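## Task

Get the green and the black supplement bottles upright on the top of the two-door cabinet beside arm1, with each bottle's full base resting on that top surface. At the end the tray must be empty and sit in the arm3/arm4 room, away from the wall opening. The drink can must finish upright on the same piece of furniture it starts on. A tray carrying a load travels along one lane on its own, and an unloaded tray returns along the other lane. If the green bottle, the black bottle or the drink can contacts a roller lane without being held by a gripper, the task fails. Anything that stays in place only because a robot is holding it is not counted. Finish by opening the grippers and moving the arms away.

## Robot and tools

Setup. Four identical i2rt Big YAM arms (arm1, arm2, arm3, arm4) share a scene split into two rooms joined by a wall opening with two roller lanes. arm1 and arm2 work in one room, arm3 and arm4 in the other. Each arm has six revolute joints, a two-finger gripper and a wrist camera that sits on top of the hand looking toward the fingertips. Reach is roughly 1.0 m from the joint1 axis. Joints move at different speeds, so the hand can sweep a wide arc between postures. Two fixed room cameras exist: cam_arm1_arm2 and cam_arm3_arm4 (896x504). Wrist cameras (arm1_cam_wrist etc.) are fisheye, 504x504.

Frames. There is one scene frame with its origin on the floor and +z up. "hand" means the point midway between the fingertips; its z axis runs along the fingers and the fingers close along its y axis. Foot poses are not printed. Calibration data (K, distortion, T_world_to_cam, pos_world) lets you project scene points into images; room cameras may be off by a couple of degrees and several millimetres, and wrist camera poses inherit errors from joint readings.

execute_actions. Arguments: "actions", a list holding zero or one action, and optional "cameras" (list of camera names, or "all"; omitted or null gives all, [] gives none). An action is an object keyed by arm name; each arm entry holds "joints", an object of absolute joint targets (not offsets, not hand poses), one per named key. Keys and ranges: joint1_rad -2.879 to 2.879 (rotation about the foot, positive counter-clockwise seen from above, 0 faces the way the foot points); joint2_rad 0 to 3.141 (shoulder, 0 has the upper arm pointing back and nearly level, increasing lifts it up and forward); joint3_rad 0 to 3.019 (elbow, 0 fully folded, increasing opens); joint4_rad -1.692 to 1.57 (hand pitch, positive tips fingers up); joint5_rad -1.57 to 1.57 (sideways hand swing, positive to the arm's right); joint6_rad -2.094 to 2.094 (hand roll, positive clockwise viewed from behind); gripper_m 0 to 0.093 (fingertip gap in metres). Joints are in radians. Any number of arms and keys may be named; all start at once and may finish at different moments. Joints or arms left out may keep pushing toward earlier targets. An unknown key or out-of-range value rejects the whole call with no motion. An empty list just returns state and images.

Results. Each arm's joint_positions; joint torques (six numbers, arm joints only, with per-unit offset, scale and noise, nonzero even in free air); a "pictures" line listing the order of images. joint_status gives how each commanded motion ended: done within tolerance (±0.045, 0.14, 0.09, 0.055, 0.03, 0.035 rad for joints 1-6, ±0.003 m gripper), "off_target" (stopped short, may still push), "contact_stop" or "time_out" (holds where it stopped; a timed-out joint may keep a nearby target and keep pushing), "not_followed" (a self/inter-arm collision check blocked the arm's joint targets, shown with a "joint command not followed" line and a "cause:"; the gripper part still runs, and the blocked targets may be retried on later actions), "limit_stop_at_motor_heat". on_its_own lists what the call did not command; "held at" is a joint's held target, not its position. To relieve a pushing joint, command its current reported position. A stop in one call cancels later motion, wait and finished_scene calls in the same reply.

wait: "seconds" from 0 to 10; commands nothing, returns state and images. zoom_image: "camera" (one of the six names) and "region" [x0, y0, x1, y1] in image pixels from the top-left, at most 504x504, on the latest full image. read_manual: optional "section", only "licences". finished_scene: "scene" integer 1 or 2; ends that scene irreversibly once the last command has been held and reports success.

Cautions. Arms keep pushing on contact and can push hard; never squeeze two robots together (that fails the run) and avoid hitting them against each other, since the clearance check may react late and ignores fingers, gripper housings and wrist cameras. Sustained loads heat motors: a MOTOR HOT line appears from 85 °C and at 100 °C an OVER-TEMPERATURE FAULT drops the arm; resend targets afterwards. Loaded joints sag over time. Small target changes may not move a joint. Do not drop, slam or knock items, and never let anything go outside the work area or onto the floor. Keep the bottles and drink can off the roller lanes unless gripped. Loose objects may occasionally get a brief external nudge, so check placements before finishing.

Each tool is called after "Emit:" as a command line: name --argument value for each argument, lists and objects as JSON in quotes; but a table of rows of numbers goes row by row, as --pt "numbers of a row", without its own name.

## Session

Emit:
execute_actions --actions '[]'

Scene clock: 0.00 s.
Joint torques (N m, as the arm reports them, + toward a larger angle): no reading
Motor temperatures (°C, as the motors report them): arm1=[21 33 31 20 22 22] | arm2=[21 33 30 22 20 21] | arm3=[20 19 30 21 21 21] | arm4=[22 22 30 21 22 22]
arm1.joint_positions: joint1_rad=+0.363 joint2_rad=+0.644 joint3_rad=+1.459 joint4_rad=-1.150 joint5_rad=+0.247 joint6_rad=-0.339 gripper_m=+0.094
arm1.joint_status: not commanded
arm1.hand: x=-1.1940 y=-0.3466 z=+1.5591 quat_wxyz=(-0.468, +0.707, -0.405, -0.343) (m; scene frame)
arm2.joint_positions: joint1_rad=-0.017 joint2_rad=+0.346 joint3_rad=+1.367 joint4_rad=-1.361 joint5_rad=-0.050 joint6_rad=+0.089 gripper_m=+0.094
arm2.joint_status: not commanded
arm2.hand: x=-1.6762 y=+0.1361 z=+1.4961 quat_wxyz=(-0.579, -0.045, -0.814, -0.023) (m; scene frame)
arm3.joint_positions: joint1_rad=-0.566 joint2_rad=+0.440 joint3_rad=+1.394 joint4_rad=-1.381 joint5_rad=-0.271 joint6_rad=-0.491 gripper_m=+0.094
arm3.joint_status: not commanded
arm3.hand: x=+1.2086 y=-0.4607 z=+1.4260 quat_wxyz=(-0.496, +0.617, -0.557, -0.250) (m; scene frame)
arm4.joint_positions: joint1_rad=-0.597 joint2_rad=+0.332 joint3_rad=+1.469 joint4_rad=-1.174 joint5_rad=-0.222 joint6_rad=-0.475 gripper_m=+0.094
arm4.joint_status: not commanded
arm4.hand: x=+1.6621 y=+0.1509 z=+1.5856 quat_wxyz=(-0.292, +0.719, +0.024, -0.630) (m; scene frame)
pictures: arm1_cam_wrist, arm2_cam_wrist, arm3_cam_wrist, arm4_cam_wrist, cam_arm1_arm2, cam_arm3_arm4
camera_calibration (this result's frames):
arm1_cam_wrist: T_world_to_cam=[[0.890268, 0.222632, 0.397314, 0.519193], [0.417296, -0.748217, -0.515786, 1.05241], [0.182446, 0.624985, -0.759017, 1.74211], [0, 0, 0, 1]] pos_world=[-1.21923, -0.416951, 1.65883]
arm2_cam_wrist: T_world_to_cam=[[-0.04555, -0.994675, -0.0924459, 0.195254], [-0.820373, 0.0900511, -0.564694, -0.538321], [0.570012, 0.0501183, -0.820107, 2.29959], [0, 0, 0, 1]] pos_world=[-1.74352, 0.127439, 1.59997]
arm3_cam_wrist: T_world_to_cam=[[0.939246, -0.108671, 0.325587, -1.65133], [0.0599762, -0.882006, -0.467406, 0.189216], [0.337963, 0.458537, -0.821903, 1.09963], [0, 0, 0, 1]] pos_world=[1.16803, -0.516781, 1.52988]
arm4_cam_wrist: T_world_to_cam=[[0.343544, 0.821973, 0.454244, -1.41677], [0.698774, 0.0994269, -0.708399, -0.0503062], [-0.627449, 0.560781, -0.540216, 1.94108], [0, 0, 0, 1]] pos_world=[1.73981, 0.0810287, 1.65653]
Images, in order (width x height): arm1_cam_wrist 504x504, arm2_cam_wrist 504x504, arm3_cam_wrist 504x504, arm4_cam_wrist 504x504, cam_arm1_arm2 896x504, cam_arm3_arm4 896x504.

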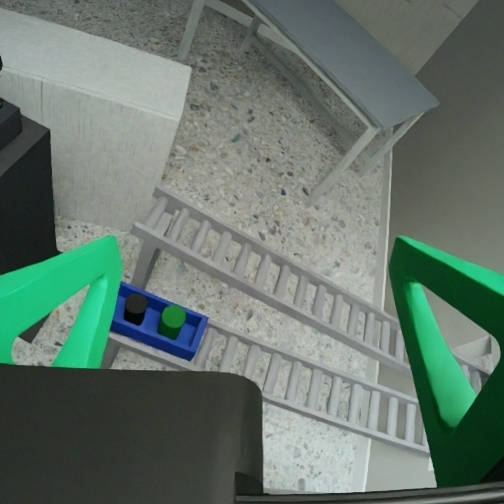

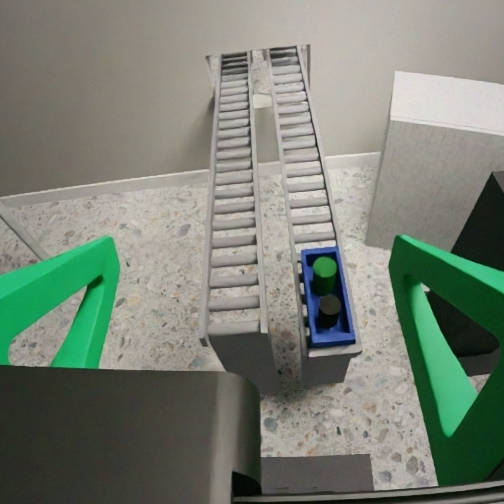

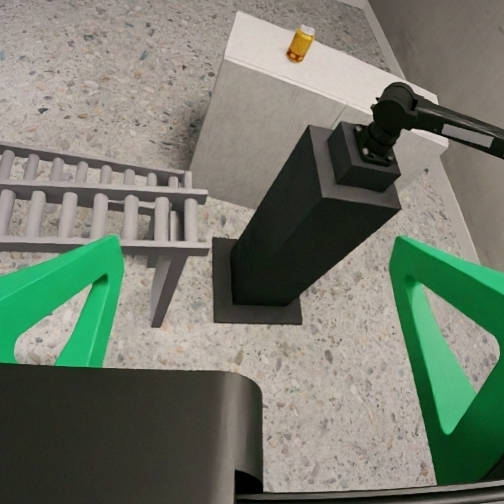

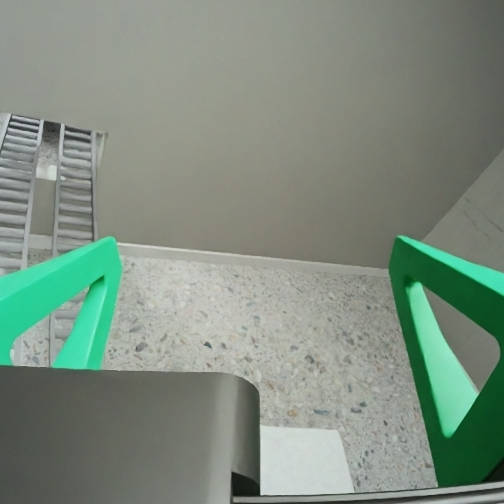

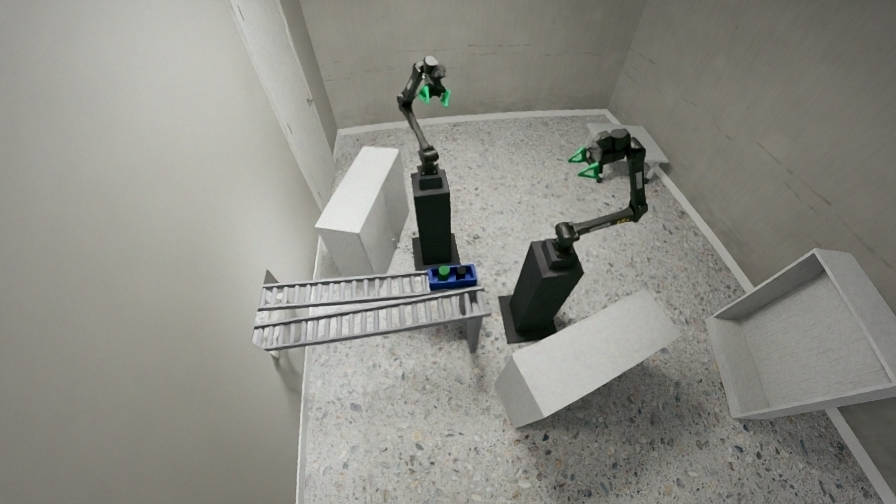

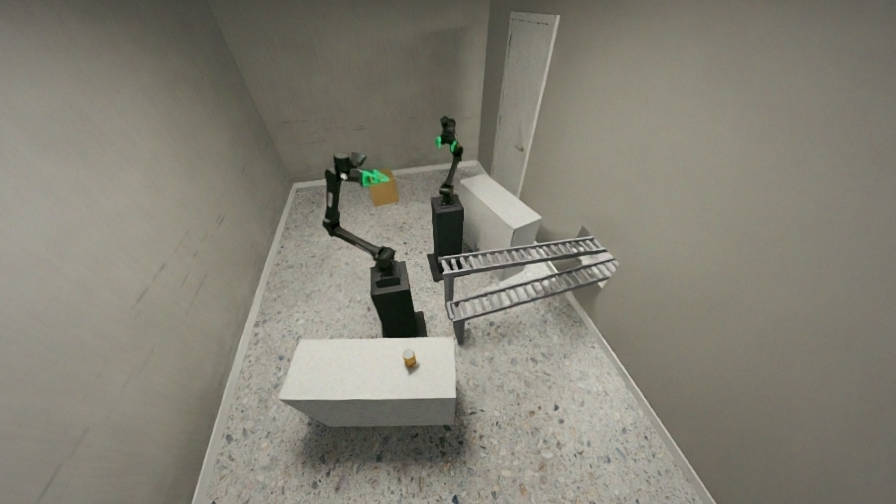

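Emit:
zoom_image --camera "cam_arm1_arm2" --region '[300, 130, 500, 330]'

Emit:
zoom_image --camera "arm2_cam_wrist" --region '[260, 220, 400, 360]'

Emit:
zoom_image --camera "arm1_cam_wrist" --region '[90, 260, 230, 370]'

Region (300, 130, 500, 330) of cam_arm1_arm2's 896x504 image, scaled by 2.520, with more detail than that image has.

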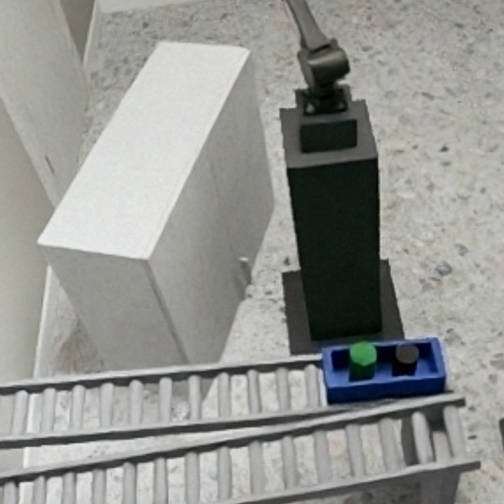

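Region (260, 220, 400, 360) of arm2_cam_wrist's 504x504 image, scaled by 3.600, with more detail than that image has.

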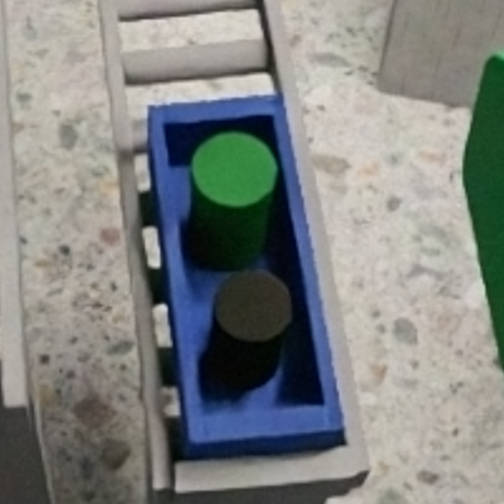

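Region (90, 260, 230, 370) of arm1_cam_wrist's 504x504 image, scaled by 3.600, with more detail than that image has; it fills the top 396 rows of this view, and the rest is white.

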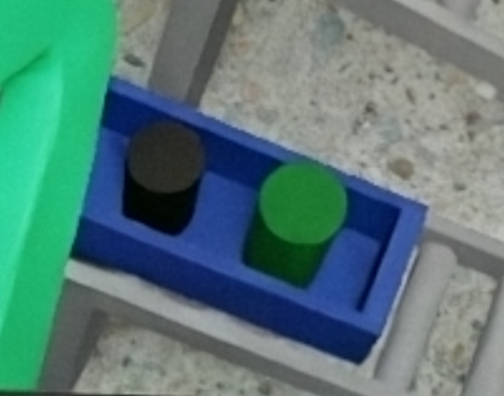

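Emit:
zoom_image --camera "arm2_cam_wrist" --region '[304, 50, 504, 270]'

Region (304, 50, 504, 270) of arm2_cam_wrist's 504x504 image, scaled by 2.291, with more detail than that image has; it fills the left 458 columns of this view, and the rest is white.

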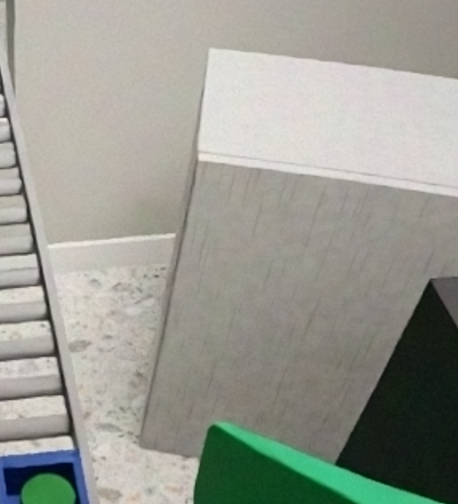

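Emit:
execute_actions --actions '[{"arm1": {"joints": {"joint1_rad": -0.004, "joint2_rad": 2.455, "joint3_rad": 1.69, "joint4_rad": -0.775, "joint5_rad": 0.0, "joint6_rad": 0.0, "gripper_m": 0.093}}}]' --cameras '["arm1_cam_wrist", "arm2_cam_wrist", "cam_arm1_arm2"]'

Scene clock: 108.23 s.
Joint torques (N m, as the arm reports them, + toward a larger angle): arm1=[  1.6  -20.76   8.59   0.43   0.05  -0.07] | arm2=[-0.87  7.79  6.5   2.63 -0.03  0.07] | arm3=[-1.55  4.36  8.31  2.13 -0.21  0.07] | arm4=[0.06 7.31 6.77 2.22 0.15 0.19]
Motor temperatures (°C, as the motors report them): arm1=[21 31 39 21 22 22] | arm2=[21 31 32 22 20 21] | arm3=[20 20 38 21 21 21] | arm4=[22 23 34 22 22 22]
arm1.joint_positions: joint1_rad=+0.002 joint2_rad=+2.452 joint3_rad=+1.671 joint4_rad=-0.771 joint5_rad=+0.002 joint6_rad=-0.015 gripper_m=+0.093
arm1.joint_status: all done
arm1.hand: x=-1.1525 y=+0.0313 z=+0.7487 quat_wxyz=(-0.003, +0.716, -0.698, -0.004) (m; scene frame)
arm2.joint_positions: joint1_rad=-0.017 joint2_rad=+0.346 joint3_rad=+1.367 joint4_rad=-1.361 joint5_rad=-0.050 joint6_rad=+0.089 gripper_m=+0.094
arm2.joint_status: not commanded
arm2.hand: x=-1.6762 y=+0.1361 z=+1.4961 quat_wxyz=(-0.579, -0.045, -0.814, -0.023) (m; scene frame)
arm3.joint_positions: joint1_rad=-0.566 joint2_rad=+0.440 joint3_rad=+1.394 joint4_rad=-1.381 joint5_rad=-0.271 joint6_rad=-0.491 gripper_m=+0.094
arm3.joint_status: not commanded
arm3.hand: x=+1.2086 y=-0.4607 z=+1.4260 quat_wxyz=(-0.496, +0.617, -0.557, -0.250) (m; scene frame)
arm4.joint_positions: joint1_rad=-0.597 joint2_rad=+0.332 joint3_rad=+1.469 joint4_rad=-1.174 joint5_rad=-0.222 joint6_rad=-0.475 gripper_m=+0.094
arm4.joint_status: not commanded
arm4.hand: x=+1.6621 y=+0.1509 z=+1.5856 quat_wxyz=(-0.292, +0.719, +0.024, -0.630) (m; scene frame)
pictures: arm1_cam_wrist, arm2_cam_wrist, cam_arm1_arm2
camera_calibration (this result's frames):
arm1_cam_wrist: T_world_to_cam=[[0.999313, 0.0346397, 0.0131895, 1.13927], [0.0209578, -0.821547, 0.569756, -0.367328], [0.030572, -0.569088, -0.821708, 0.792587], [0, 0, 0, 1]] pos_world=[-1.15502, 0.109811, 0.845536]
arm2_cam_wrist: T_world_to_cam=[[-0.04555, -0.994675, -0.0924459, 0.195254], [-0.820373, 0.0900511, -0.564694, -0.538321], [0.570012, 0.0501183, -0.820107, 2.29959], [0, 0, 0, 1]] pos_world=[-1.74352, 0.127439, 1.59997]
Images, in order (width x height): arm1_cam_wrist 504x504, arm2_cam_wrist 504x504, cam_arm1_arm2 896x504.

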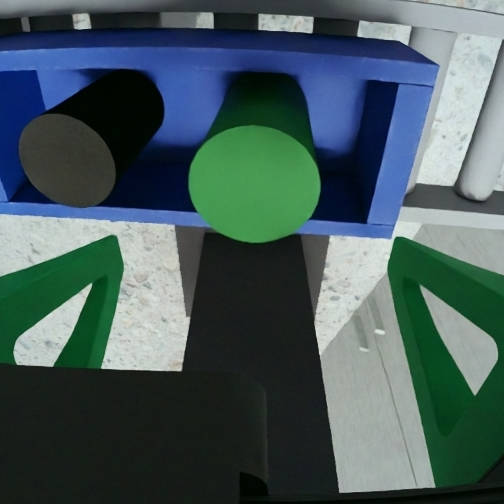

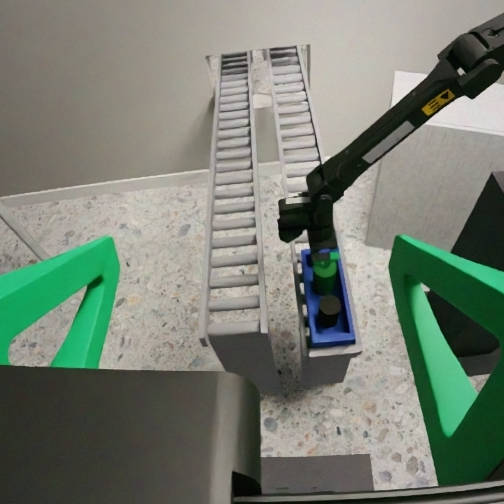

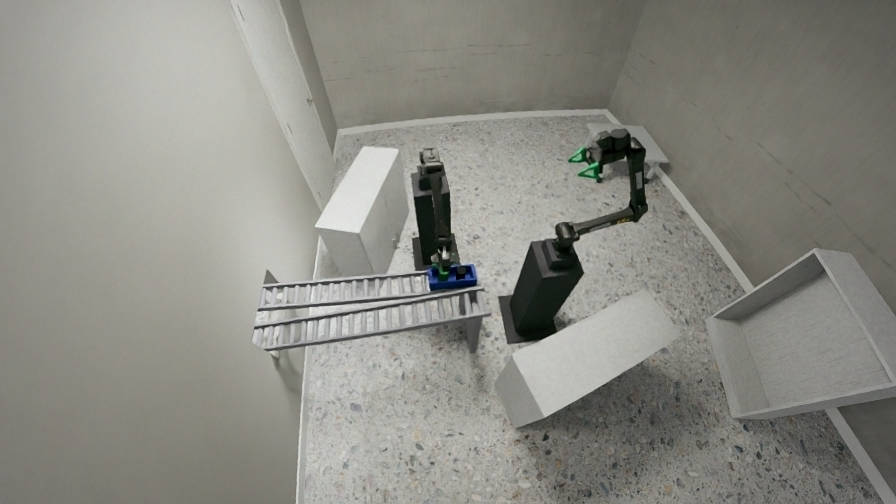

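Emit:
execute_actions --actions '[{"arm1": {"joints": {"joint2_rad": 2.682, "joint3_rad": 1.823, "joint4_rad": -0.684}}}]' --cameras '["arm1_cam_wrist", "arm2_cam_wrist"]'

Scene clock: 127.07 s.
Joint torques (N m, as the arm reports them, + toward a larger angle): arm1=[  1.48 -21.98   7.42   0.48   0.04  -0.08] | arm2=[-0.92  7.77  6.5   2.62 -0.03  0.07] | arm3=[-1.39  3.71  7.96  2.18 -0.17  0.11] | arm4=[-0.04  7.47  6.82  2.18  0.14  0.2 ]
Motor temperatures (°C, as the motors report them): arm1=[21 37 37 21 22 22] | arm2=[21 30 32 22 20 21] | arm3=[20 20 38 21 21 21] | arm4=[22 23 34 22 22 22]
arm1.joint_positions: joint1_rad=+0.002 joint2_rad=+2.690 joint3_rad=+1.811 joint4_rad=-0.685 joint5_rad=+0.002 joint6_rad=-0.015 gripper_m=+0.093
arm1.joint_status: all done
arm1.hand: x=-1.1530 y=+0.0347 z=+0.6387 quat_wxyz=(+0.002, +0.716, -0.698, +0.000) (m; scene frame)
arm2.joint_positions: joint1_rad=-0.017 joint2_rad=+0.346 joint3_rad=+1.367 joint4_rad=-1.361 joint5_rad=-0.050 joint6_rad=+0.089 gripper_m=+0.094
arm2.joint_status: not commanded
arm2.hand: x=-1.6762 y=+0.1361 z=+1.4961 quat_wxyz=(-0.579, -0.045, -0.814, -0.023) (m; scene frame)
arm3.joint_positions: joint1_rad=-0.566 joint2_rad=+0.440 joint3_rad=+1.394 joint4_rad=-1.381 joint5_rad=-0.271 joint6_rad=-0.491 gripper_m=+0.094
arm3.joint_status: not commanded
arm3.hand: x=+1.2086 y=-0.4607 z=+1.4260 quat_wxyz=(-0.496, +0.617, -0.557, -0.250) (m; scene frame)
arm4.joint_positions: joint1_rad=-0.597 joint2_rad=+0.332 joint3_rad=+1.469 joint4_rad=-1.174 joint5_rad=-0.222 joint6_rad=-0.475 gripper_m=+0.094
arm4.joint_status: not commanded
arm4.hand: x=+1.6621 y=+0.1509 z=+1.5856 quat_wxyz=(-0.292, +0.719, +0.024, -0.630) (m; scene frame)
pictures: arm1_cam_wrist, arm2_cam_wrist
camera_calibration (this result's frames):
arm1_cam_wrist: T_world_to_cam=[[0.999309, 0.0348462, 0.0129001, 1.14129], [0.0209307, -0.814751, 0.579433, -0.308347], [0.0307014, -0.578763, -0.814918, 0.700282], [0, 0, 0, 1]] pos_world=[-1.15555, 0.114302, 0.734616]
arm2_cam_wrist: T_world_to_cam=[[-0.04555, -0.994675, -0.0924459, 0.195254], [-0.820373, 0.0900511, -0.564694, -0.538321], [0.570012, 0.0501183, -0.820107, 2.29959], [0, 0, 0, 1]] pos_world=[-1.74352, 0.127439, 1.59997]
Images, in order (width x height): arm1_cam_wrist 504x504, arm2_cam_wrist 504x504.

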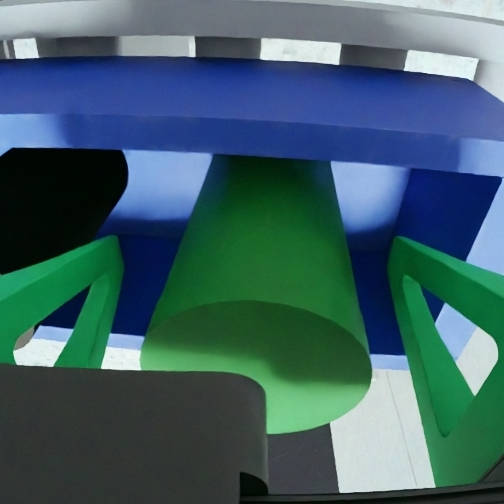

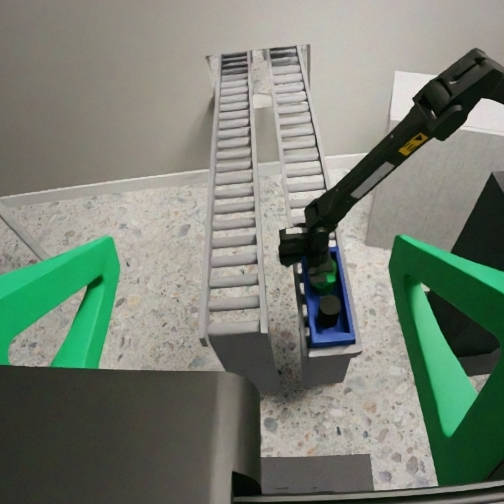

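Emit:
zoom_image --camera "arm1_cam_wrist" --region '[100, 200, 420, 480]'

Emit:
zoom_image --camera "arm2_cam_wrist" --region '[260, 200, 380, 340]'

Region (100, 200, 420, 480) of arm1_cam_wrist's 504x504 image, scaled by 1.575, with more detail than that image has; it fills the top 441 rows of this view, and the rest is white.

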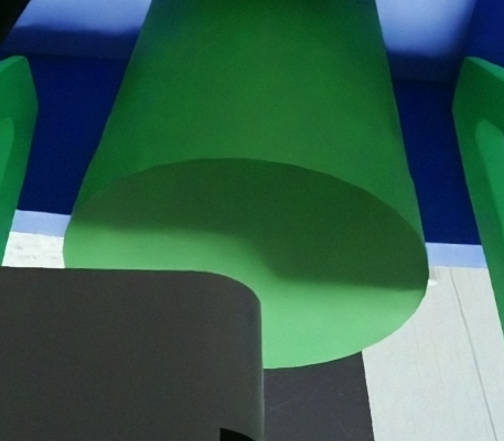

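Region (260, 200, 380, 340) of arm2_cam_wrist's 504x504 image, scaled by 3.600, with more detail than that image has; it fills the left 432 columns of this view, and the rest is white.

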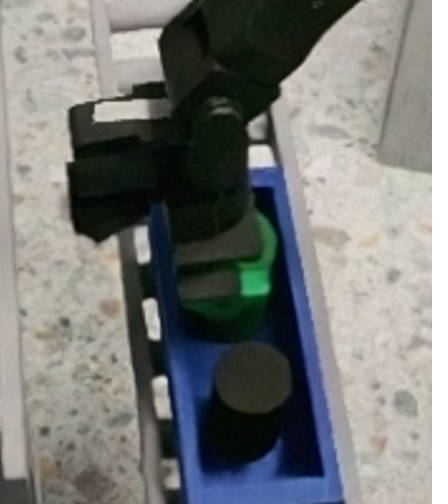

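Emit:
execute_actions --actions '[{"arm1": {"joints": {"gripper_m": 0.03}}}]' --cameras '["arm1_cam_wrist"]'

Scene clock: 151.30 s.
Joint torques (N m, as the arm reports them, + toward a larger angle): arm1=[  1.65 -21.66   7.4    0.55   0.08  -0.07] | arm2=[-0.91  7.78  6.5   2.62 -0.03  0.07] | arm3=[-0.93  4.03  8.11  2.02 -0.14  0.16] | arm4=[-0.14  7.33  6.87  2.18  0.1   0.18]
Motor temperatures (°C, as the motors report them): arm1=[21 40 36 20 22 22] | arm2=[21 30 32 22 20 21] | arm3=[20 20 38 21 21 21] | arm4=[22 23 34 22 22 22]
arm1.joint_positions: joint1_rad=+0.002 joint2_rad=+2.690 joint3_rad=+1.811 joint4_rad=-0.685 joint5_rad=+0.001 joint6_rad=-0.014 gripper_m=+0.065
arm1.joint_status: gripper_m off_target (ended at +0.065, target +0.030)
arm1.hand: x=-1.1533 y=+0.0347 z=+0.6387 quat_wxyz=(+0.002, +0.716, -0.699, +0.000) (m; scene frame)
arm2.joint_positions: joint1_rad=-0.017 joint2_rad=+0.346 joint3_rad=+1.367 joint4_rad=-1.361 joint5_rad=-0.050 joint6_rad=+0.089 gripper_m=+0.094
arm2.joint_status: not commanded
arm2.hand: x=-1.6762 y=+0.1361 z=+1.4961 quat_wxyz=(-0.579, -0.045, -0.814, -0.023) (m; scene frame)
arm3.joint_positions: joint1_rad=-0.566 joint2_rad=+0.440 joint3_rad=+1.394 joint4_rad=-1.381 joint5_rad=-0.271 joint6_rad=-0.491 gripper_m=+0.094
arm3.joint_status: not commanded
arm3.hand: x=+1.2086 y=-0.4607 z=+1.4260 quat_wxyz=(-0.496, +0.617, -0.557, -0.250) (m; scene frame)
arm4.joint_positions: joint1_rad=-0.597 joint2_rad=+0.332 joint3_rad=+1.469 joint4_rad=-1.174 joint5_rad=-0.222 joint6_rad=-0.475 gripper_m=+0.094
arm4.joint_status: not commanded
arm4.hand: x=+1.6621 y=+0.1509 z=+1.5856 quat_wxyz=(-0.292, +0.719, +0.024, -0.630) (m; scene frame)
pictures: arm1_cam_wrist
camera_calibration (this result's frames):
arm1_cam_wrist: T_world_to_cam=[[0.999367, 0.0336992, 0.0113773, 1.14264], [0.0208779, -0.814764, 0.579417, -0.308394], [0.0287957, -0.578812, -0.814952, 0.698115], [0, 0, 0, 1]] pos_world=[-1.15558, 0.114304, 0.734619]
Images, in order (width x height): arm1_cam_wrist 504x504.

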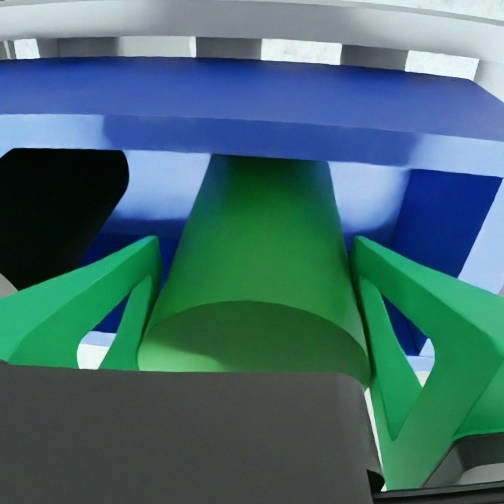

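Emit:
execute_actions --actions '[{"arm1": {"joints": {"joint2_rad": 2.65}}}]' --cameras '[]'

Emit:
execute_actions --actions '[{"arm1": {"joints": {"joint2_rad": 2.40, "joint3_rad": 1.715}}}]' --cameras '["arm1_cam_wrist", "arm2_cam_wrist"]'

Scene clock: 175.37 s.
Joint torques (N m, as the arm reports them, + toward a larger angle): arm1=[  1.09 -23.38   7.25   0.5    0.08  -0.07] | arm2=[-0.88  7.78  6.51  2.64 -0.03  0.07] | arm3=[-1.15  4.6   8.12  1.92 -0.29  0.12] | arm4=[-0.2   7.63  6.76  2.02  0.09  0.15]
Motor temperatures (°C, as the motors report them): arm1=[21 42 35 20 22 22] | arm2=[21 29 32 22 20 21] | arm3=[20 20 39 21 21 21] | arm4=[22 23 34 22 22 22]
arm1.joint_positions: joint1_rad=+0.002 joint2_rad=+2.686 joint3_rad=+1.811 joint4_rad=-0.685 joint5_rad=+0.001 joint6_rad=-0.014 gripper_m=+0.065
arm1.joint_status: all done
arm1.hand: x=-1.1533 y=+0.0365 z=+0.6413 quat_wxyz=(+0.001, +0.716, -0.699, -0.002) (m; scene frame)
arm2.joint_positions: joint1_rad=-0.017 joint2_rad=+0.346 joint3_rad=+1.367 joint4_rad=-1.361 joint5_rad=-0.050 joint6_rad=+0.089 gripper_m=+0.094
arm2.joint_status: not commanded
arm2.hand: x=-1.6762 y=+0.1361 z=+1.4961 quat_wxyz=(-0.579, -0.045, -0.814, -0.023) (m; scene frame)
arm3.joint_positions: joint1_rad=-0.566 joint2_rad=+0.440 joint3_rad=+1.394 joint4_rad=-1.381 joint5_rad=-0.271 joint6_rad=-0.491 gripper_m=+0.094
arm3.joint_status: not commanded
arm3.hand: x=+1.2086 y=-0.4607 z=+1.4260 quat_wxyz=(-0.496, +0.617, -0.557, -0.250) (m; scene frame)
arm4.joint_positions: joint1_rad=-0.597 joint2_rad=+0.332 joint3_rad=+1.469 joint4_rad=-1.174 joint5_rad=-0.222 joint6_rad=-0.475 gripper_m=+0.094
arm4.joint_status: not commanded
arm4.hand: x=+1.6621 y=+0.1509 z=+1.5856 quat_wxyz=(-0.292, +0.719, +0.024, -0.630) (m; scene frame)
pictures: none
No camera images: the call's "cameras" was empty. Leave "cameras" out to get every camera's image.

Scene clock: 176.73 s.
Joint torques (N m, as the arm reports them, + toward a larger angle): arm1=[  1.29 -20.25   9.21   0.76   0.08  -0.07] | arm2=[-0.88  7.77  6.5   2.62 -0.03  0.07] | arm3=[-1.09  3.98  8.02  1.9  -0.24  0.15] | arm4=[-0.11  7.9   6.83  2.23  0.09  0.18]
Motor temperatures (°C, as the motors report them): arm1=[21 42 35 20 22 22] | arm2=[21 29 32 22 20 21] | arm3=[20 20 39 21 21 21] | arm4=[22 23 34 22 22 22]
arm1.joint_positions: joint1_rad=+0.002 joint2_rad=+2.394 joint3_rad=+1.699 joint4_rad=-0.685 joint5_rad=+0.001 joint6_rad=-0.014 gripper_m=+0.065
arm1.joint_status: all done
arm1.hand: x=-1.1531 y=+0.0840 z=+0.7956 quat_wxyz=(-0.063, +0.712, -0.696, -0.065) (m; scene frame)
arm2.joint_positions: joint1_rad=-0.017 joint2_rad=+0.346 joint3_rad=+1.367 joint4_rad=-1.361 joint5_rad=-0.050 joint6_rad=+0.089 gripper_m=+0.094
arm2.joint_status: not commanded
arm2.hand: x=-1.6762 y=+0.1361 z=+1.4961 quat_wxyz=(-0.579, -0.045, -0.814, -0.023) (m; scene frame)
arm3.joint_positions: joint1_rad=-0.566 joint2_rad=+0.440 joint3_rad=+1.394 joint4_rad=-1.381 joint5_rad=-0.271 joint6_rad=-0.491 gripper_m=+0.094
arm3.joint_status: not commanded
arm3.hand: x=+1.2086 y=-0.4607 z=+1.4260 quat_wxyz=(-0.496, +0.617, -0.557, -0.250) (m; scene frame)
arm4.joint_positions: joint1_rad=-0.597 joint2_rad=+0.332 joint3_rad=+1.469 joint4_rad=-1.174 joint5_rad=-0.222 joint6_rad=-0.475 gripper_m=+0.094
arm4.joint_status: not commanded
arm4.hand: x=+1.6621 y=+0.1509 z=+1.5856 quat_wxyz=(-0.292, +0.719, +0.024, -0.630) (m; scene frame)
pictures: arm1_cam_wrist, arm2_cam_wrist
camera_calibration (this result's frames):
arm1_cam_wrist: T_world_to_cam=[[0.999419, 0.0304319, 0.0153792, 1.13615], [0.0211236, -0.906656, 0.421342, -0.225289], [0.0267659, -0.420772, -0.906771, 0.911965], [0, 0, 0, 1]] pos_world=[-1.15514, 0.144894, 0.904394]
arm2_cam_wrist: T_world_to_cam=[[-0.04555, -0.994675, -0.0924459, 0.195254], [-0.820373, 0.0900511, -0.564694, -0.538321], [0.570012, 0.0501183, -0.820107, 2.29959], [0, 0, 0, 1]] pos_world=[-1.74352, 0.127439, 1.59997]
Images, in order (width x height): arm1_cam_wrist 504x504, arm2_cam_wrist 504x504.

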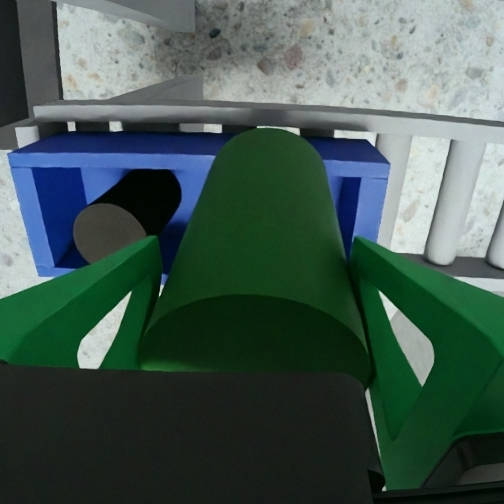

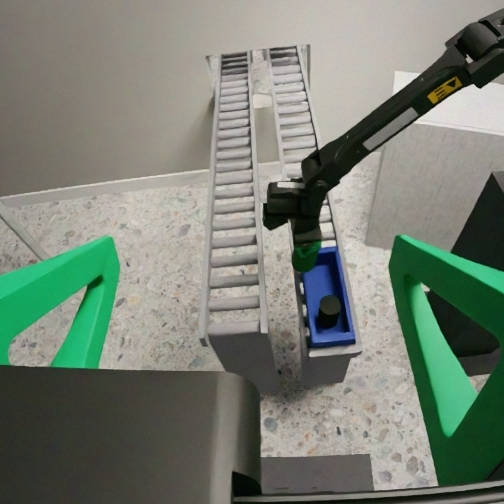

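Emit:
execute_actions --actions '[{"arm1": {"joints": {"joint1_rad": -1.61, "joint2_rad": 2.19, "joint4_rad": -0.98}}}]' --cameras '["arm1_cam_wrist", "cam_arm1_arm2", "arm2_cam_wrist"]'

Emit:
zoom_image --camera "cam_arm1_arm2" --region '[290, 110, 430, 250]'

Scene clock: 188.73 s.
Joint torques (N m, as the arm reports them, + toward a larger angle): arm1=[  2.26 -20.23   9.34   0.44   0.09  -0.07] | arm2=[-0.89  7.82  6.49  2.63 -0.03  0.07] | arm3=[-0.71  4.64  8.41  2.09 -0.17  0.11] | arm4=[0.03 6.9  6.74 2.27 0.12 0.19]
Motor temperatures (°C, as the motors report them): arm1=[21 42 36 20 22 22] | arm2=[21 29 32 22 20 21] | arm3=[20 20 39 21 21 21] | arm4=[22 23 34 22 22 22]
arm1.joint_positions: joint1_rad=-1.620 joint2_rad=+2.185 joint3_rad=+1.709 joint4_rad=-0.972 joint5_rad=+0.002 joint6_rad=-0.013 gripper_m=+0.064
arm1.joint_status: all done
arm1.hand: x=-0.4815 y=-0.6284 z=+0.9293 quat_wxyz=(-0.059, -0.014, -0.998, +0.007) (m; scene frame)
arm2.joint_positions: joint1_rad=-0.017 joint2_rad=+0.346 joint3_rad=+1.367 joint4_rad=-1.361 joint5_rad=-0.050 joint6_rad=+0.089 gripper_m=+0.094
arm2.joint_status: not commanded
arm2.hand: x=-1.6762 y=+0.1361 z=+1.4961 quat_wxyz=(-0.579, -0.045, -0.814, -0.023) (m; scene frame)
arm3.joint_positions: joint1_rad=-0.566 joint2_rad=+0.440 joint3_rad=+1.394 joint4_rad=-1.381 joint5_rad=-0.271 joint6_rad=-0.491 gripper_m=+0.094
arm3.joint_status: not commanded
arm3.hand: x=+1.2086 y=-0.4607 z=+1.4260 quat_wxyz=(-0.496, +0.617, -0.557, -0.250) (m; scene frame)
arm4.joint_positions: joint1_rad=-0.597 joint2_rad=+0.332 joint3_rad=+1.469 joint4_rad=-1.174 joint5_rad=-0.222 joint6_rad=-0.475 gripper_m=+0.094
arm4.joint_status: not commanded
arm4.hand: x=+1.6621 y=+0.1509 z=+1.5856 quat_wxyz=(-0.292, +0.719, +0.024, -0.630) (m; scene frame)
pictures: arm1_cam_wrist, arm2_cam_wrist, cam_arm1_arm2
camera_calibration (this result's frames):
arm1_cam_wrist: T_world_to_cam=[[-0.0207814, -0.999356, 0.0292404, -0.666658], [-0.878423, 0.0322173, 0.476797, -0.836427], [-0.477433, -0.0157769, -0.878527, 0.700964], [0, 0, 0, 1]] pos_world=[-0.413928, -0.628222, 1.03411]
arm2_cam_wrist: T_world_to_cam=[[-0.04555, -0.994675, -0.0924459, 0.195254], [-0.820373, 0.0900511, -0.564694, -0.538321], [0.570012, 0.0501183, -0.820107, 2.29959], [0, 0, 0, 1]] pos_world=[-1.74352, 0.127439, 1.59997]
Images, in order (width x height): arm1_cam_wrist 504x504, arm2_cam_wrist 504x504, cam_arm1_arm2 896x504.

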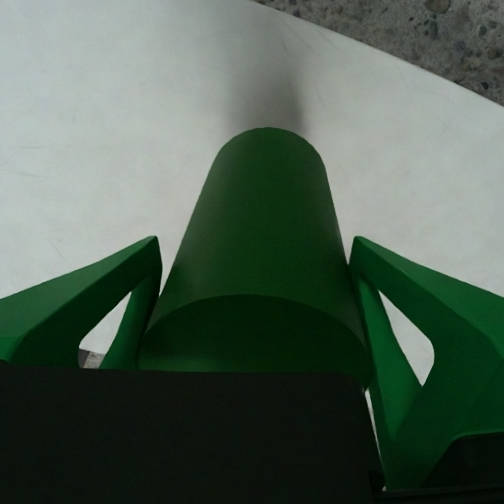

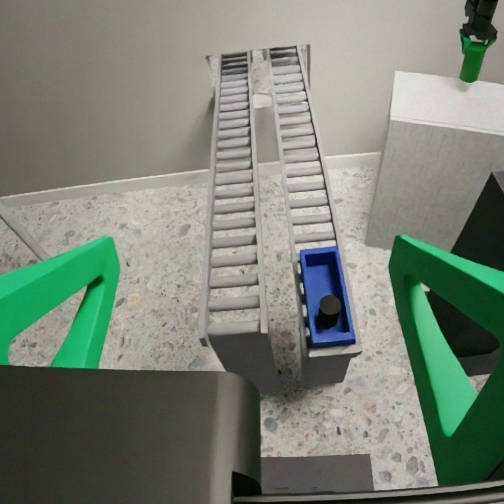

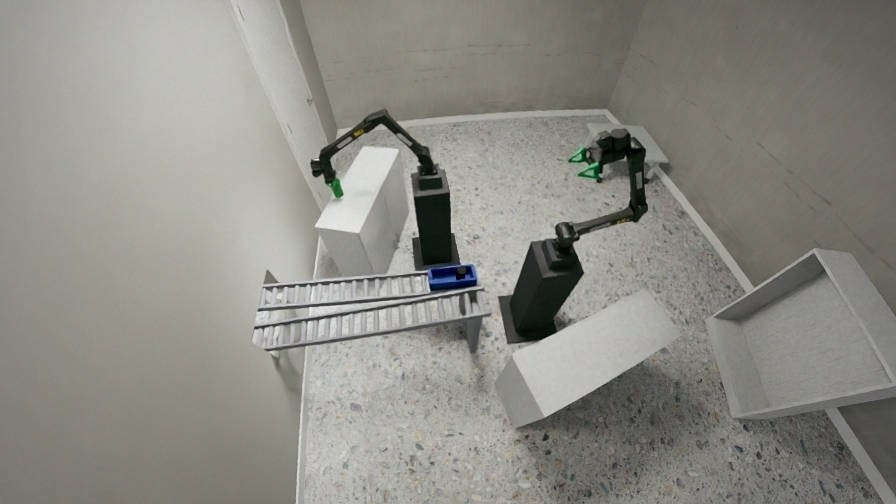

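Region (290, 110, 430, 250) of cam_arm1_arm2's 896x504 image, scaled by 3.600, with more detail than that image has.

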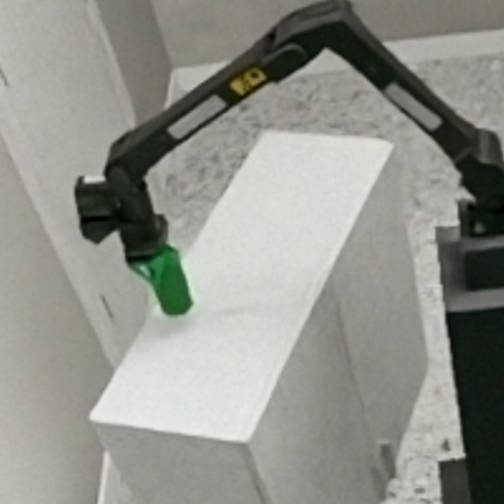

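Emit:
execute_actions --actions '[{"arm1": {"joints": {"joint2_rad": 2.272, "joint4_rad": -0.993}}}]' --cameras '["arm1_cam_wrist", "cam_arm1_arm2", "arm2_cam_wrist"]'

Emit:
zoom_image --camera "cam_arm1_arm2" --region '[300, 140, 400, 240]'

Emit:
zoom_image --camera "arm2_cam_wrist" --region '[384, 0, 504, 140]'

Scene clock: 209.07 s.
Joint torques (N m, as the arm reports them, + toward a larger angle): arm1=[  2.2  -20.41   8.9    0.4    0.08  -0.07] | arm2=[-0.88  7.78  6.49  2.63 -0.03  0.07] | arm3=[-1.83  4.95  8.48  2.15 -0.23  0.15] | arm4=[0.45 7.57 6.76 2.04 0.13 0.17]
Motor temperatures (°C, as the motors report them): arm1=[21 42 37 20 22 22] | arm2=[21 29 32 22 20 21] | arm3=[20 20 39 21 21 21] | arm4=[22 23 34 22 22 22]
arm1.joint_positions: joint1_rad=-1.620 joint2_rad=+2.276 joint3_rad=+1.706 joint4_rad=-0.988 joint5_rad=+0.001 joint6_rad=-0.013 gripper_m=+0.064
arm1.joint_status: all done
arm1.hand: x=-0.5029 y=-0.6278 z=+0.8707 quat_wxyz=(-0.005, -0.014, -1.000, +0.006) (m; scene frame)
arm2.joint_positions: joint1_rad=-0.017 joint2_rad=+0.346 joint3_rad=+1.367 joint4_rad=-1.361 joint5_rad=-0.050 joint6_rad=+0.089 gripper_m=+0.094
arm2.joint_status: not commanded
arm2.hand: x=-1.6762 y=+0.1361 z=+1.4961 quat_wxyz=(-0.579, -0.045, -0.814, -0.023) (m; scene frame)
arm3.joint_positions: joint1_rad=-0.566 joint2_rad=+0.440 joint3_rad=+1.394 joint4_rad=-1.381 joint5_rad=-0.271 joint6_rad=-0.491 gripper_m=+0.094
arm3.joint_status: not commanded
arm3.hand: x=+1.2086 y=-0.4607 z=+1.4260 quat_wxyz=(-0.496, +0.617, -0.557, -0.250) (m; scene frame)
arm4.joint_positions: joint1_rad=-0.597 joint2_rad=+0.332 joint3_rad=+1.469 joint4_rad=-1.174 joint5_rad=-0.222 joint6_rad=-0.475 gripper_m=+0.094
arm4.joint_status: not commanded
arm4.hand: x=+1.6621 y=+0.1509 z=+1.5856 quat_wxyz=(-0.292, +0.719, +0.024, -0.630) (m; scene frame)
pictures: arm1_cam_wrist, arm2_cam_wrist, cam_arm1_arm2
camera_calibration (this result's frames):
arm1_cam_wrist: T_world_to_cam=[[-0.0184332, -0.999479, 0.0265116, -0.661304], [-0.821316, 0.0302581, 0.569671, -0.880712], [-0.570176, -0.0112735, -0.821445, 0.545758], [0, 0, 0, 1]] pos_world=[-0.424354, -0.628158, 0.967559]
arm2_cam_wrist: T_world_to_cam=[[-0.04555, -0.994675, -0.0924459, 0.195254], [-0.820373, 0.0900511, -0.564694, -0.538321], [0.570012, 0.0501183, -0.820107, 2.29959], [0, 0, 0, 1]] pos_world=[-1.74352, 0.127439, 1.59997]
Images, in order (width x height): arm1_cam_wrist 504x504, arm2_cam_wrist 504x504, cam_arm1_arm2 896x504.

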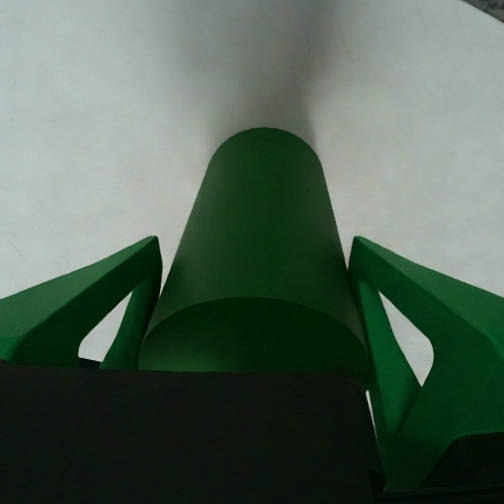

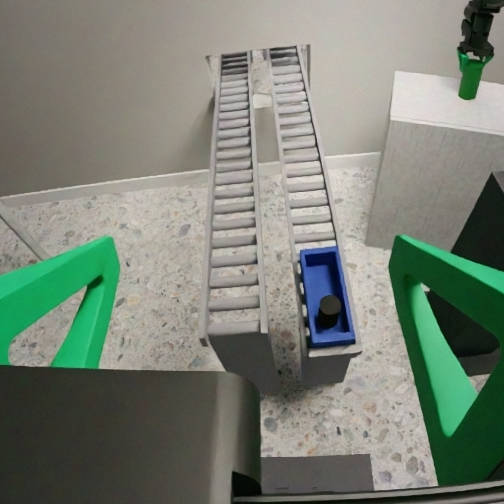

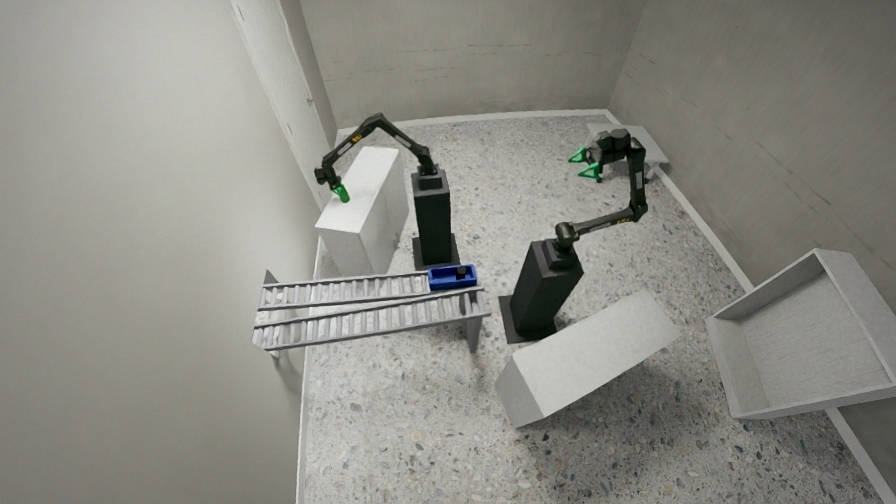

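Region (300, 140, 400, 240) of cam_arm1_arm2's 896x504 image, scaled by 5.040, with more detail than that image has.

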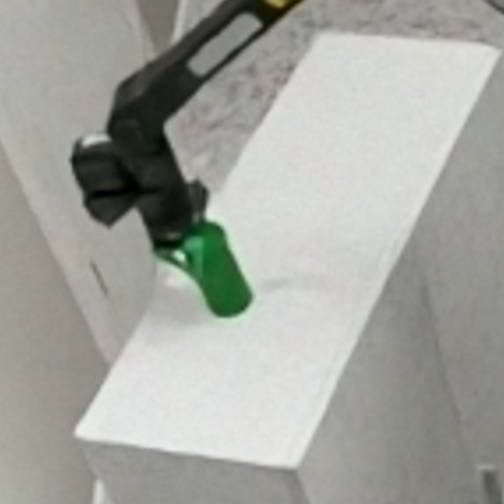

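Region (384, 0, 504, 140) of arm2_cam_wrist's 504x504 image, scaled by 3.600, with more detail than that image has; it fills the left 432 columns of this view, and the rest is white.

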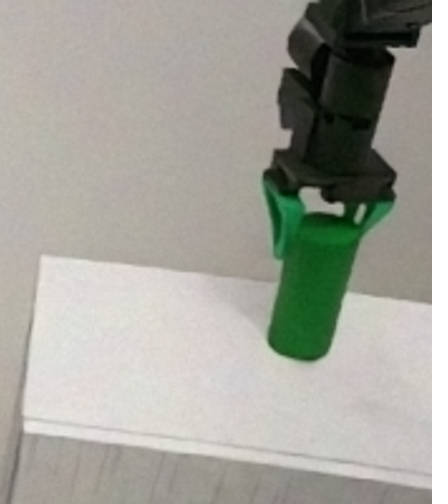

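Emit:
execute_actions --actions '[{"arm1": {"joints": {"gripper_m": 0.093, "joint2_rad": 2.15}}}]' --cameras '["arm1_cam_wrist", "arm2_cam_wrist"]'

Scene clock: 233.83 s.
Joint torques (N m, as the arm reports them, + toward a larger angle): arm1=[  2.13 -17.35  10.22   0.54   0.1   -0.07] | arm2=[-0.89  7.82  6.49  2.62 -0.03  0.07] | arm3=[-1.08  4.58  8.28  1.91 -0.22  0.16] | arm4=[-0.15  7.39  6.86  2.06  0.08  0.16]
Motor temperatures (°C, as the motors report them): arm1=[21 43 37 20 22 22] | arm2=[21 28 33 22 20 21] | arm3=[20 20 39 21 21 21] | arm4=[22 23 34 22 22 22]
arm1.joint_positions: joint1_rad=-1.620 joint2_rad=+2.125 joint3_rad=+1.704 joint4_rad=-0.988 joint5_rad=+0.001 joint6_rad=-0.013 gripper_m=+0.093
arm1.joint_status: all done
arm1.hand: x=-0.4792 y=-0.6278 z=+0.9661 quat_wxyz=(-0.079, -0.014, -0.997, +0.008) (m; scene frame)
arm2.joint_positions: joint1_rad=-0.017 joint2_rad=+0.346 joint3_rad=+1.367 joint4_rad=-1.361 joint5_rad=-0.050 joint6_rad=+0.089 gripper_m=+0.094
arm2.joint_status: not commanded
arm2.hand: x=-1.6762 y=+0.1361 z=+1.4961 quat_wxyz=(-0.579, -0.045, -0.814, -0.023) (m; scene frame)
arm3.joint_positions: joint1_rad=-0.566 joint2_rad=+0.440 joint3_rad=+1.394 joint4_rad=-1.381 joint5_rad=-0.271 joint6_rad=-0.491 gripper_m=+0.094
arm3.joint_status: not commanded
arm3.hand: x=+1.2086 y=-0.4607 z=+1.4260 quat_wxyz=(-0.496, +0.617, -0.557, -0.250) (m; scene frame)
arm4.joint_positions: joint1_rad=-0.597 joint2_rad=+0.332 joint3_rad=+1.469 joint4_rad=-1.174 joint5_rad=-0.222 joint6_rad=-0.475 gripper_m=+0.094
arm4.joint_status: not commanded
arm4.hand: x=+1.6621 y=+0.1509 z=+1.5856 quat_wxyz=(-0.292, +0.719, +0.024, -0.630) (m; scene frame)
pictures: arm1_cam_wrist, arm2_cam_wrist
camera_calibration (this result's frames):
arm1_cam_wrist: T_world_to_cam=[[-0.0211236, -0.999337, 0.0296679, -0.667655], [-0.896826, 0.0320555, 0.44122, -0.826501], [-0.441878, -0.0172868, -0.896908, 0.768244], [0, 0, 0, 1]] pos_world=[-0.41586, -0.627438, 1.07352]
arm2_cam_wrist: T_world_to_cam=[[-0.04555, -0.994675, -0.0924459, 0.195254], [-0.820373, 0.0900511, -0.564694, -0.538321], [0.570012, 0.0501183, -0.820107, 2.29959], [0, 0, 0, 1]] pos_world=[-1.74352, 0.127439, 1.59997]
Images, in order (width x height): arm1_cam_wrist 504x504, arm2_cam_wrist 504x504.

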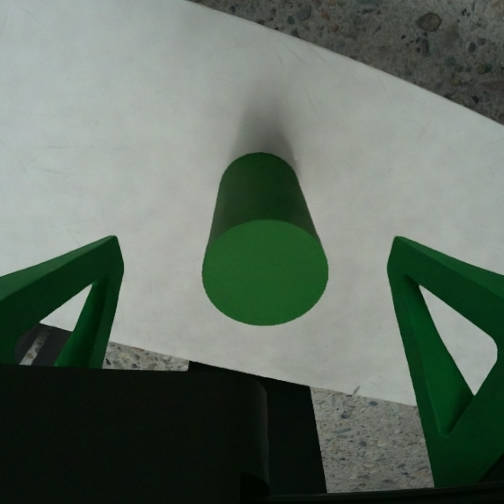

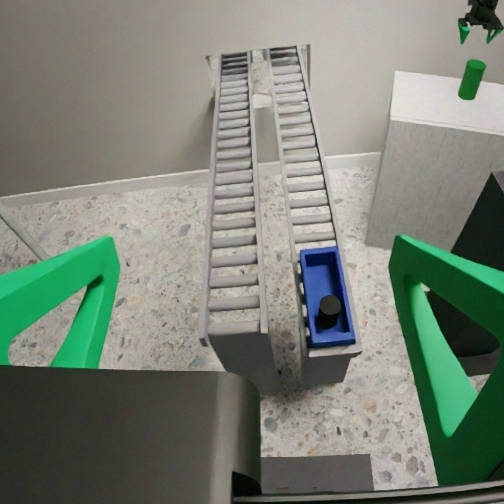

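Emit:
execute_actions --actions '[{"arm1": {"joints": {"joint1_rad": 0.15, "joint2_rad": 2.17, "joint4_rad": -1.06, "joint6_rad": 0.17}}, "arm2": {"joints": {"joint1_rad": -0.09, "joint2_rad": 1.3, "joint3_rad": 0.62, "joint4_rad": -0.87, "joint5_rad": 0.0, "joint6_rad": -0.15, "gripper_m": 0.06}}}]' --cameras '["arm1_cam_wrist", "cam_arm1_arm2"]'

Scene clock: 255.60 s.
Joint torques (N m, as the arm reports them, + toward a larger angle): arm1=[  0.57 -17.98   9.93   0.32   0.2   -0.07] | arm2=[-1.23 -3.44  6.63  1.19  0.1  -0.01] | arm3=[-0.62  4.49  8.25  1.93 -0.2   0.12] | arm4=[0.62 7.46 6.84 2.19 0.12 0.16]
Motor temperatures (°C, as the motors report them): arm1=[21 42 38 20 22 22] | arm2=[21 28 33 22 20 21] | arm3=[20 20 39 21 21 21] | arm4=[22 23 34 22 22 22]
arm1.joint_positions: joint1_rad=+0.161 joint2_rad=+2.147 joint3_rad=+1.704 joint4_rad=-1.051 joint5_rad=-0.002 joint6_rad=+0.155 gripper_m=+0.093
arm1.joint_status: all done
arm1.hand: x=-1.2550 y=+0.0400 z=+0.9464 quat_wxyz=(-0.017, +0.711, -0.702, -0.030) (m; scene frame)
arm2.joint_positions: joint1_rad=-0.088 joint2_rad=+1.294 joint3_rad=+0.613 joint4_rad=-0.881 joint5_rad=-0.003 joint6_rad=-0.141 gripper_m=+0.060
arm2.joint_status: all done
arm2.hand: x=-1.5134 y=+0.0921 z=+0.9582 quat_wxyz=(-0.007, +0.003, -1.000, +0.004) (m; scene frame)
arm3.joint_positions: joint1_rad=-0.566 joint2_rad=+0.440 joint3_rad=+1.394 joint4_rad=-1.381 joint5_rad=-0.271 joint6_rad=-0.491 gripper_m=+0.094
arm3.joint_status: not commanded
arm3.hand: x=+1.2086 y=-0.4607 z=+1.4260 quat_wxyz=(-0.496, +0.617, -0.557, -0.250) (m; scene frame)
arm4.joint_positions: joint1_rad=-0.597 joint2_rad=+0.332 joint3_rad=+1.469 joint4_rad=-1.174 joint5_rad=-0.222 joint6_rad=-0.475 gripper_m=+0.094
arm4.joint_status: not commanded
arm4.hand: x=+1.6621 y=+0.1509 z=+1.5856 quat_wxyz=(-0.292, +0.719, +0.024, -0.630) (m; scene frame)
pictures: arm1_cam_wrist, cam_arm1_arm2
camera_calibration (this result's frames):
arm1_cam_wrist: T_world_to_cam=[[0.999737, 0.0228137, -0.00253218, 1.25471], [0.020775, -0.852409, 0.522463, -0.424964], [0.00976085, -0.522378, -0.852658, 0.964443], [0, 0, 0, 1]] pos_world=[-1.25497, 0.112936, 1.04755]
Images, in order (width x height): arm1_cam_wrist 504x504, cam_arm1_arm2 896x504.

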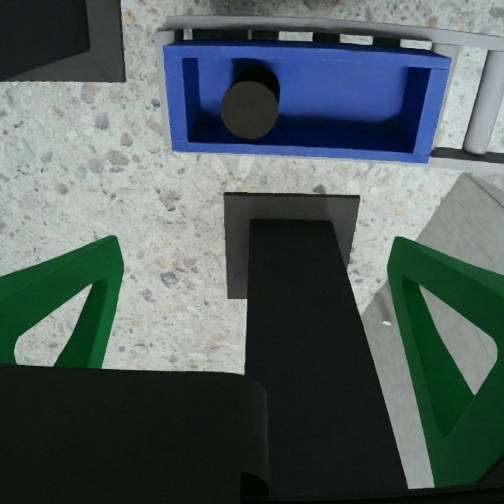

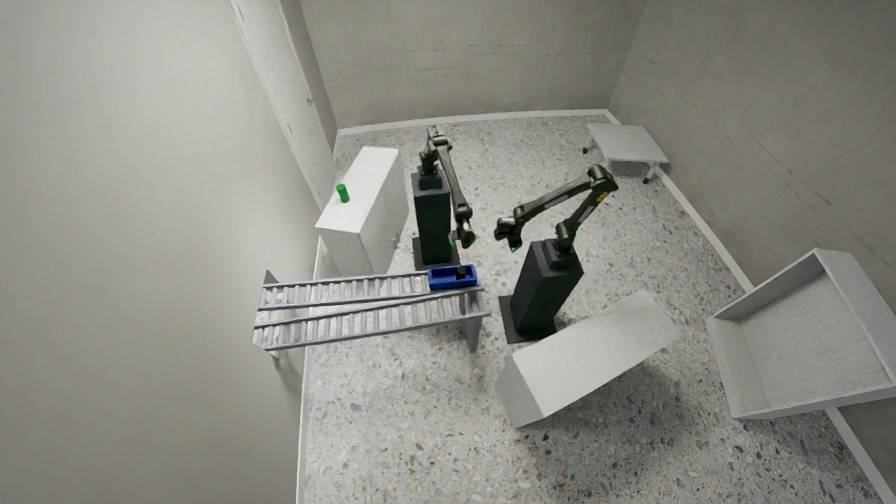

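Emit:
zoom_image --camera "arm1_cam_wrist" --region '[140, 0, 480, 200]'

Region (140, 0, 480, 200) of arm1_cam_wrist's 504x504 image, scaled by 1.482, with more detail than that image has; it fills the top 296 rows of this view, and the rest is white.

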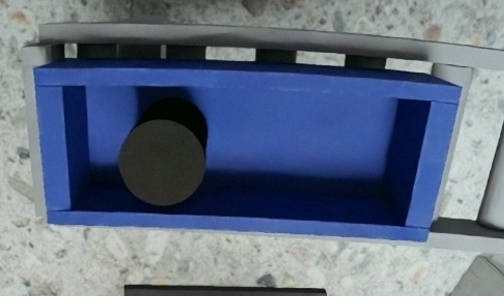

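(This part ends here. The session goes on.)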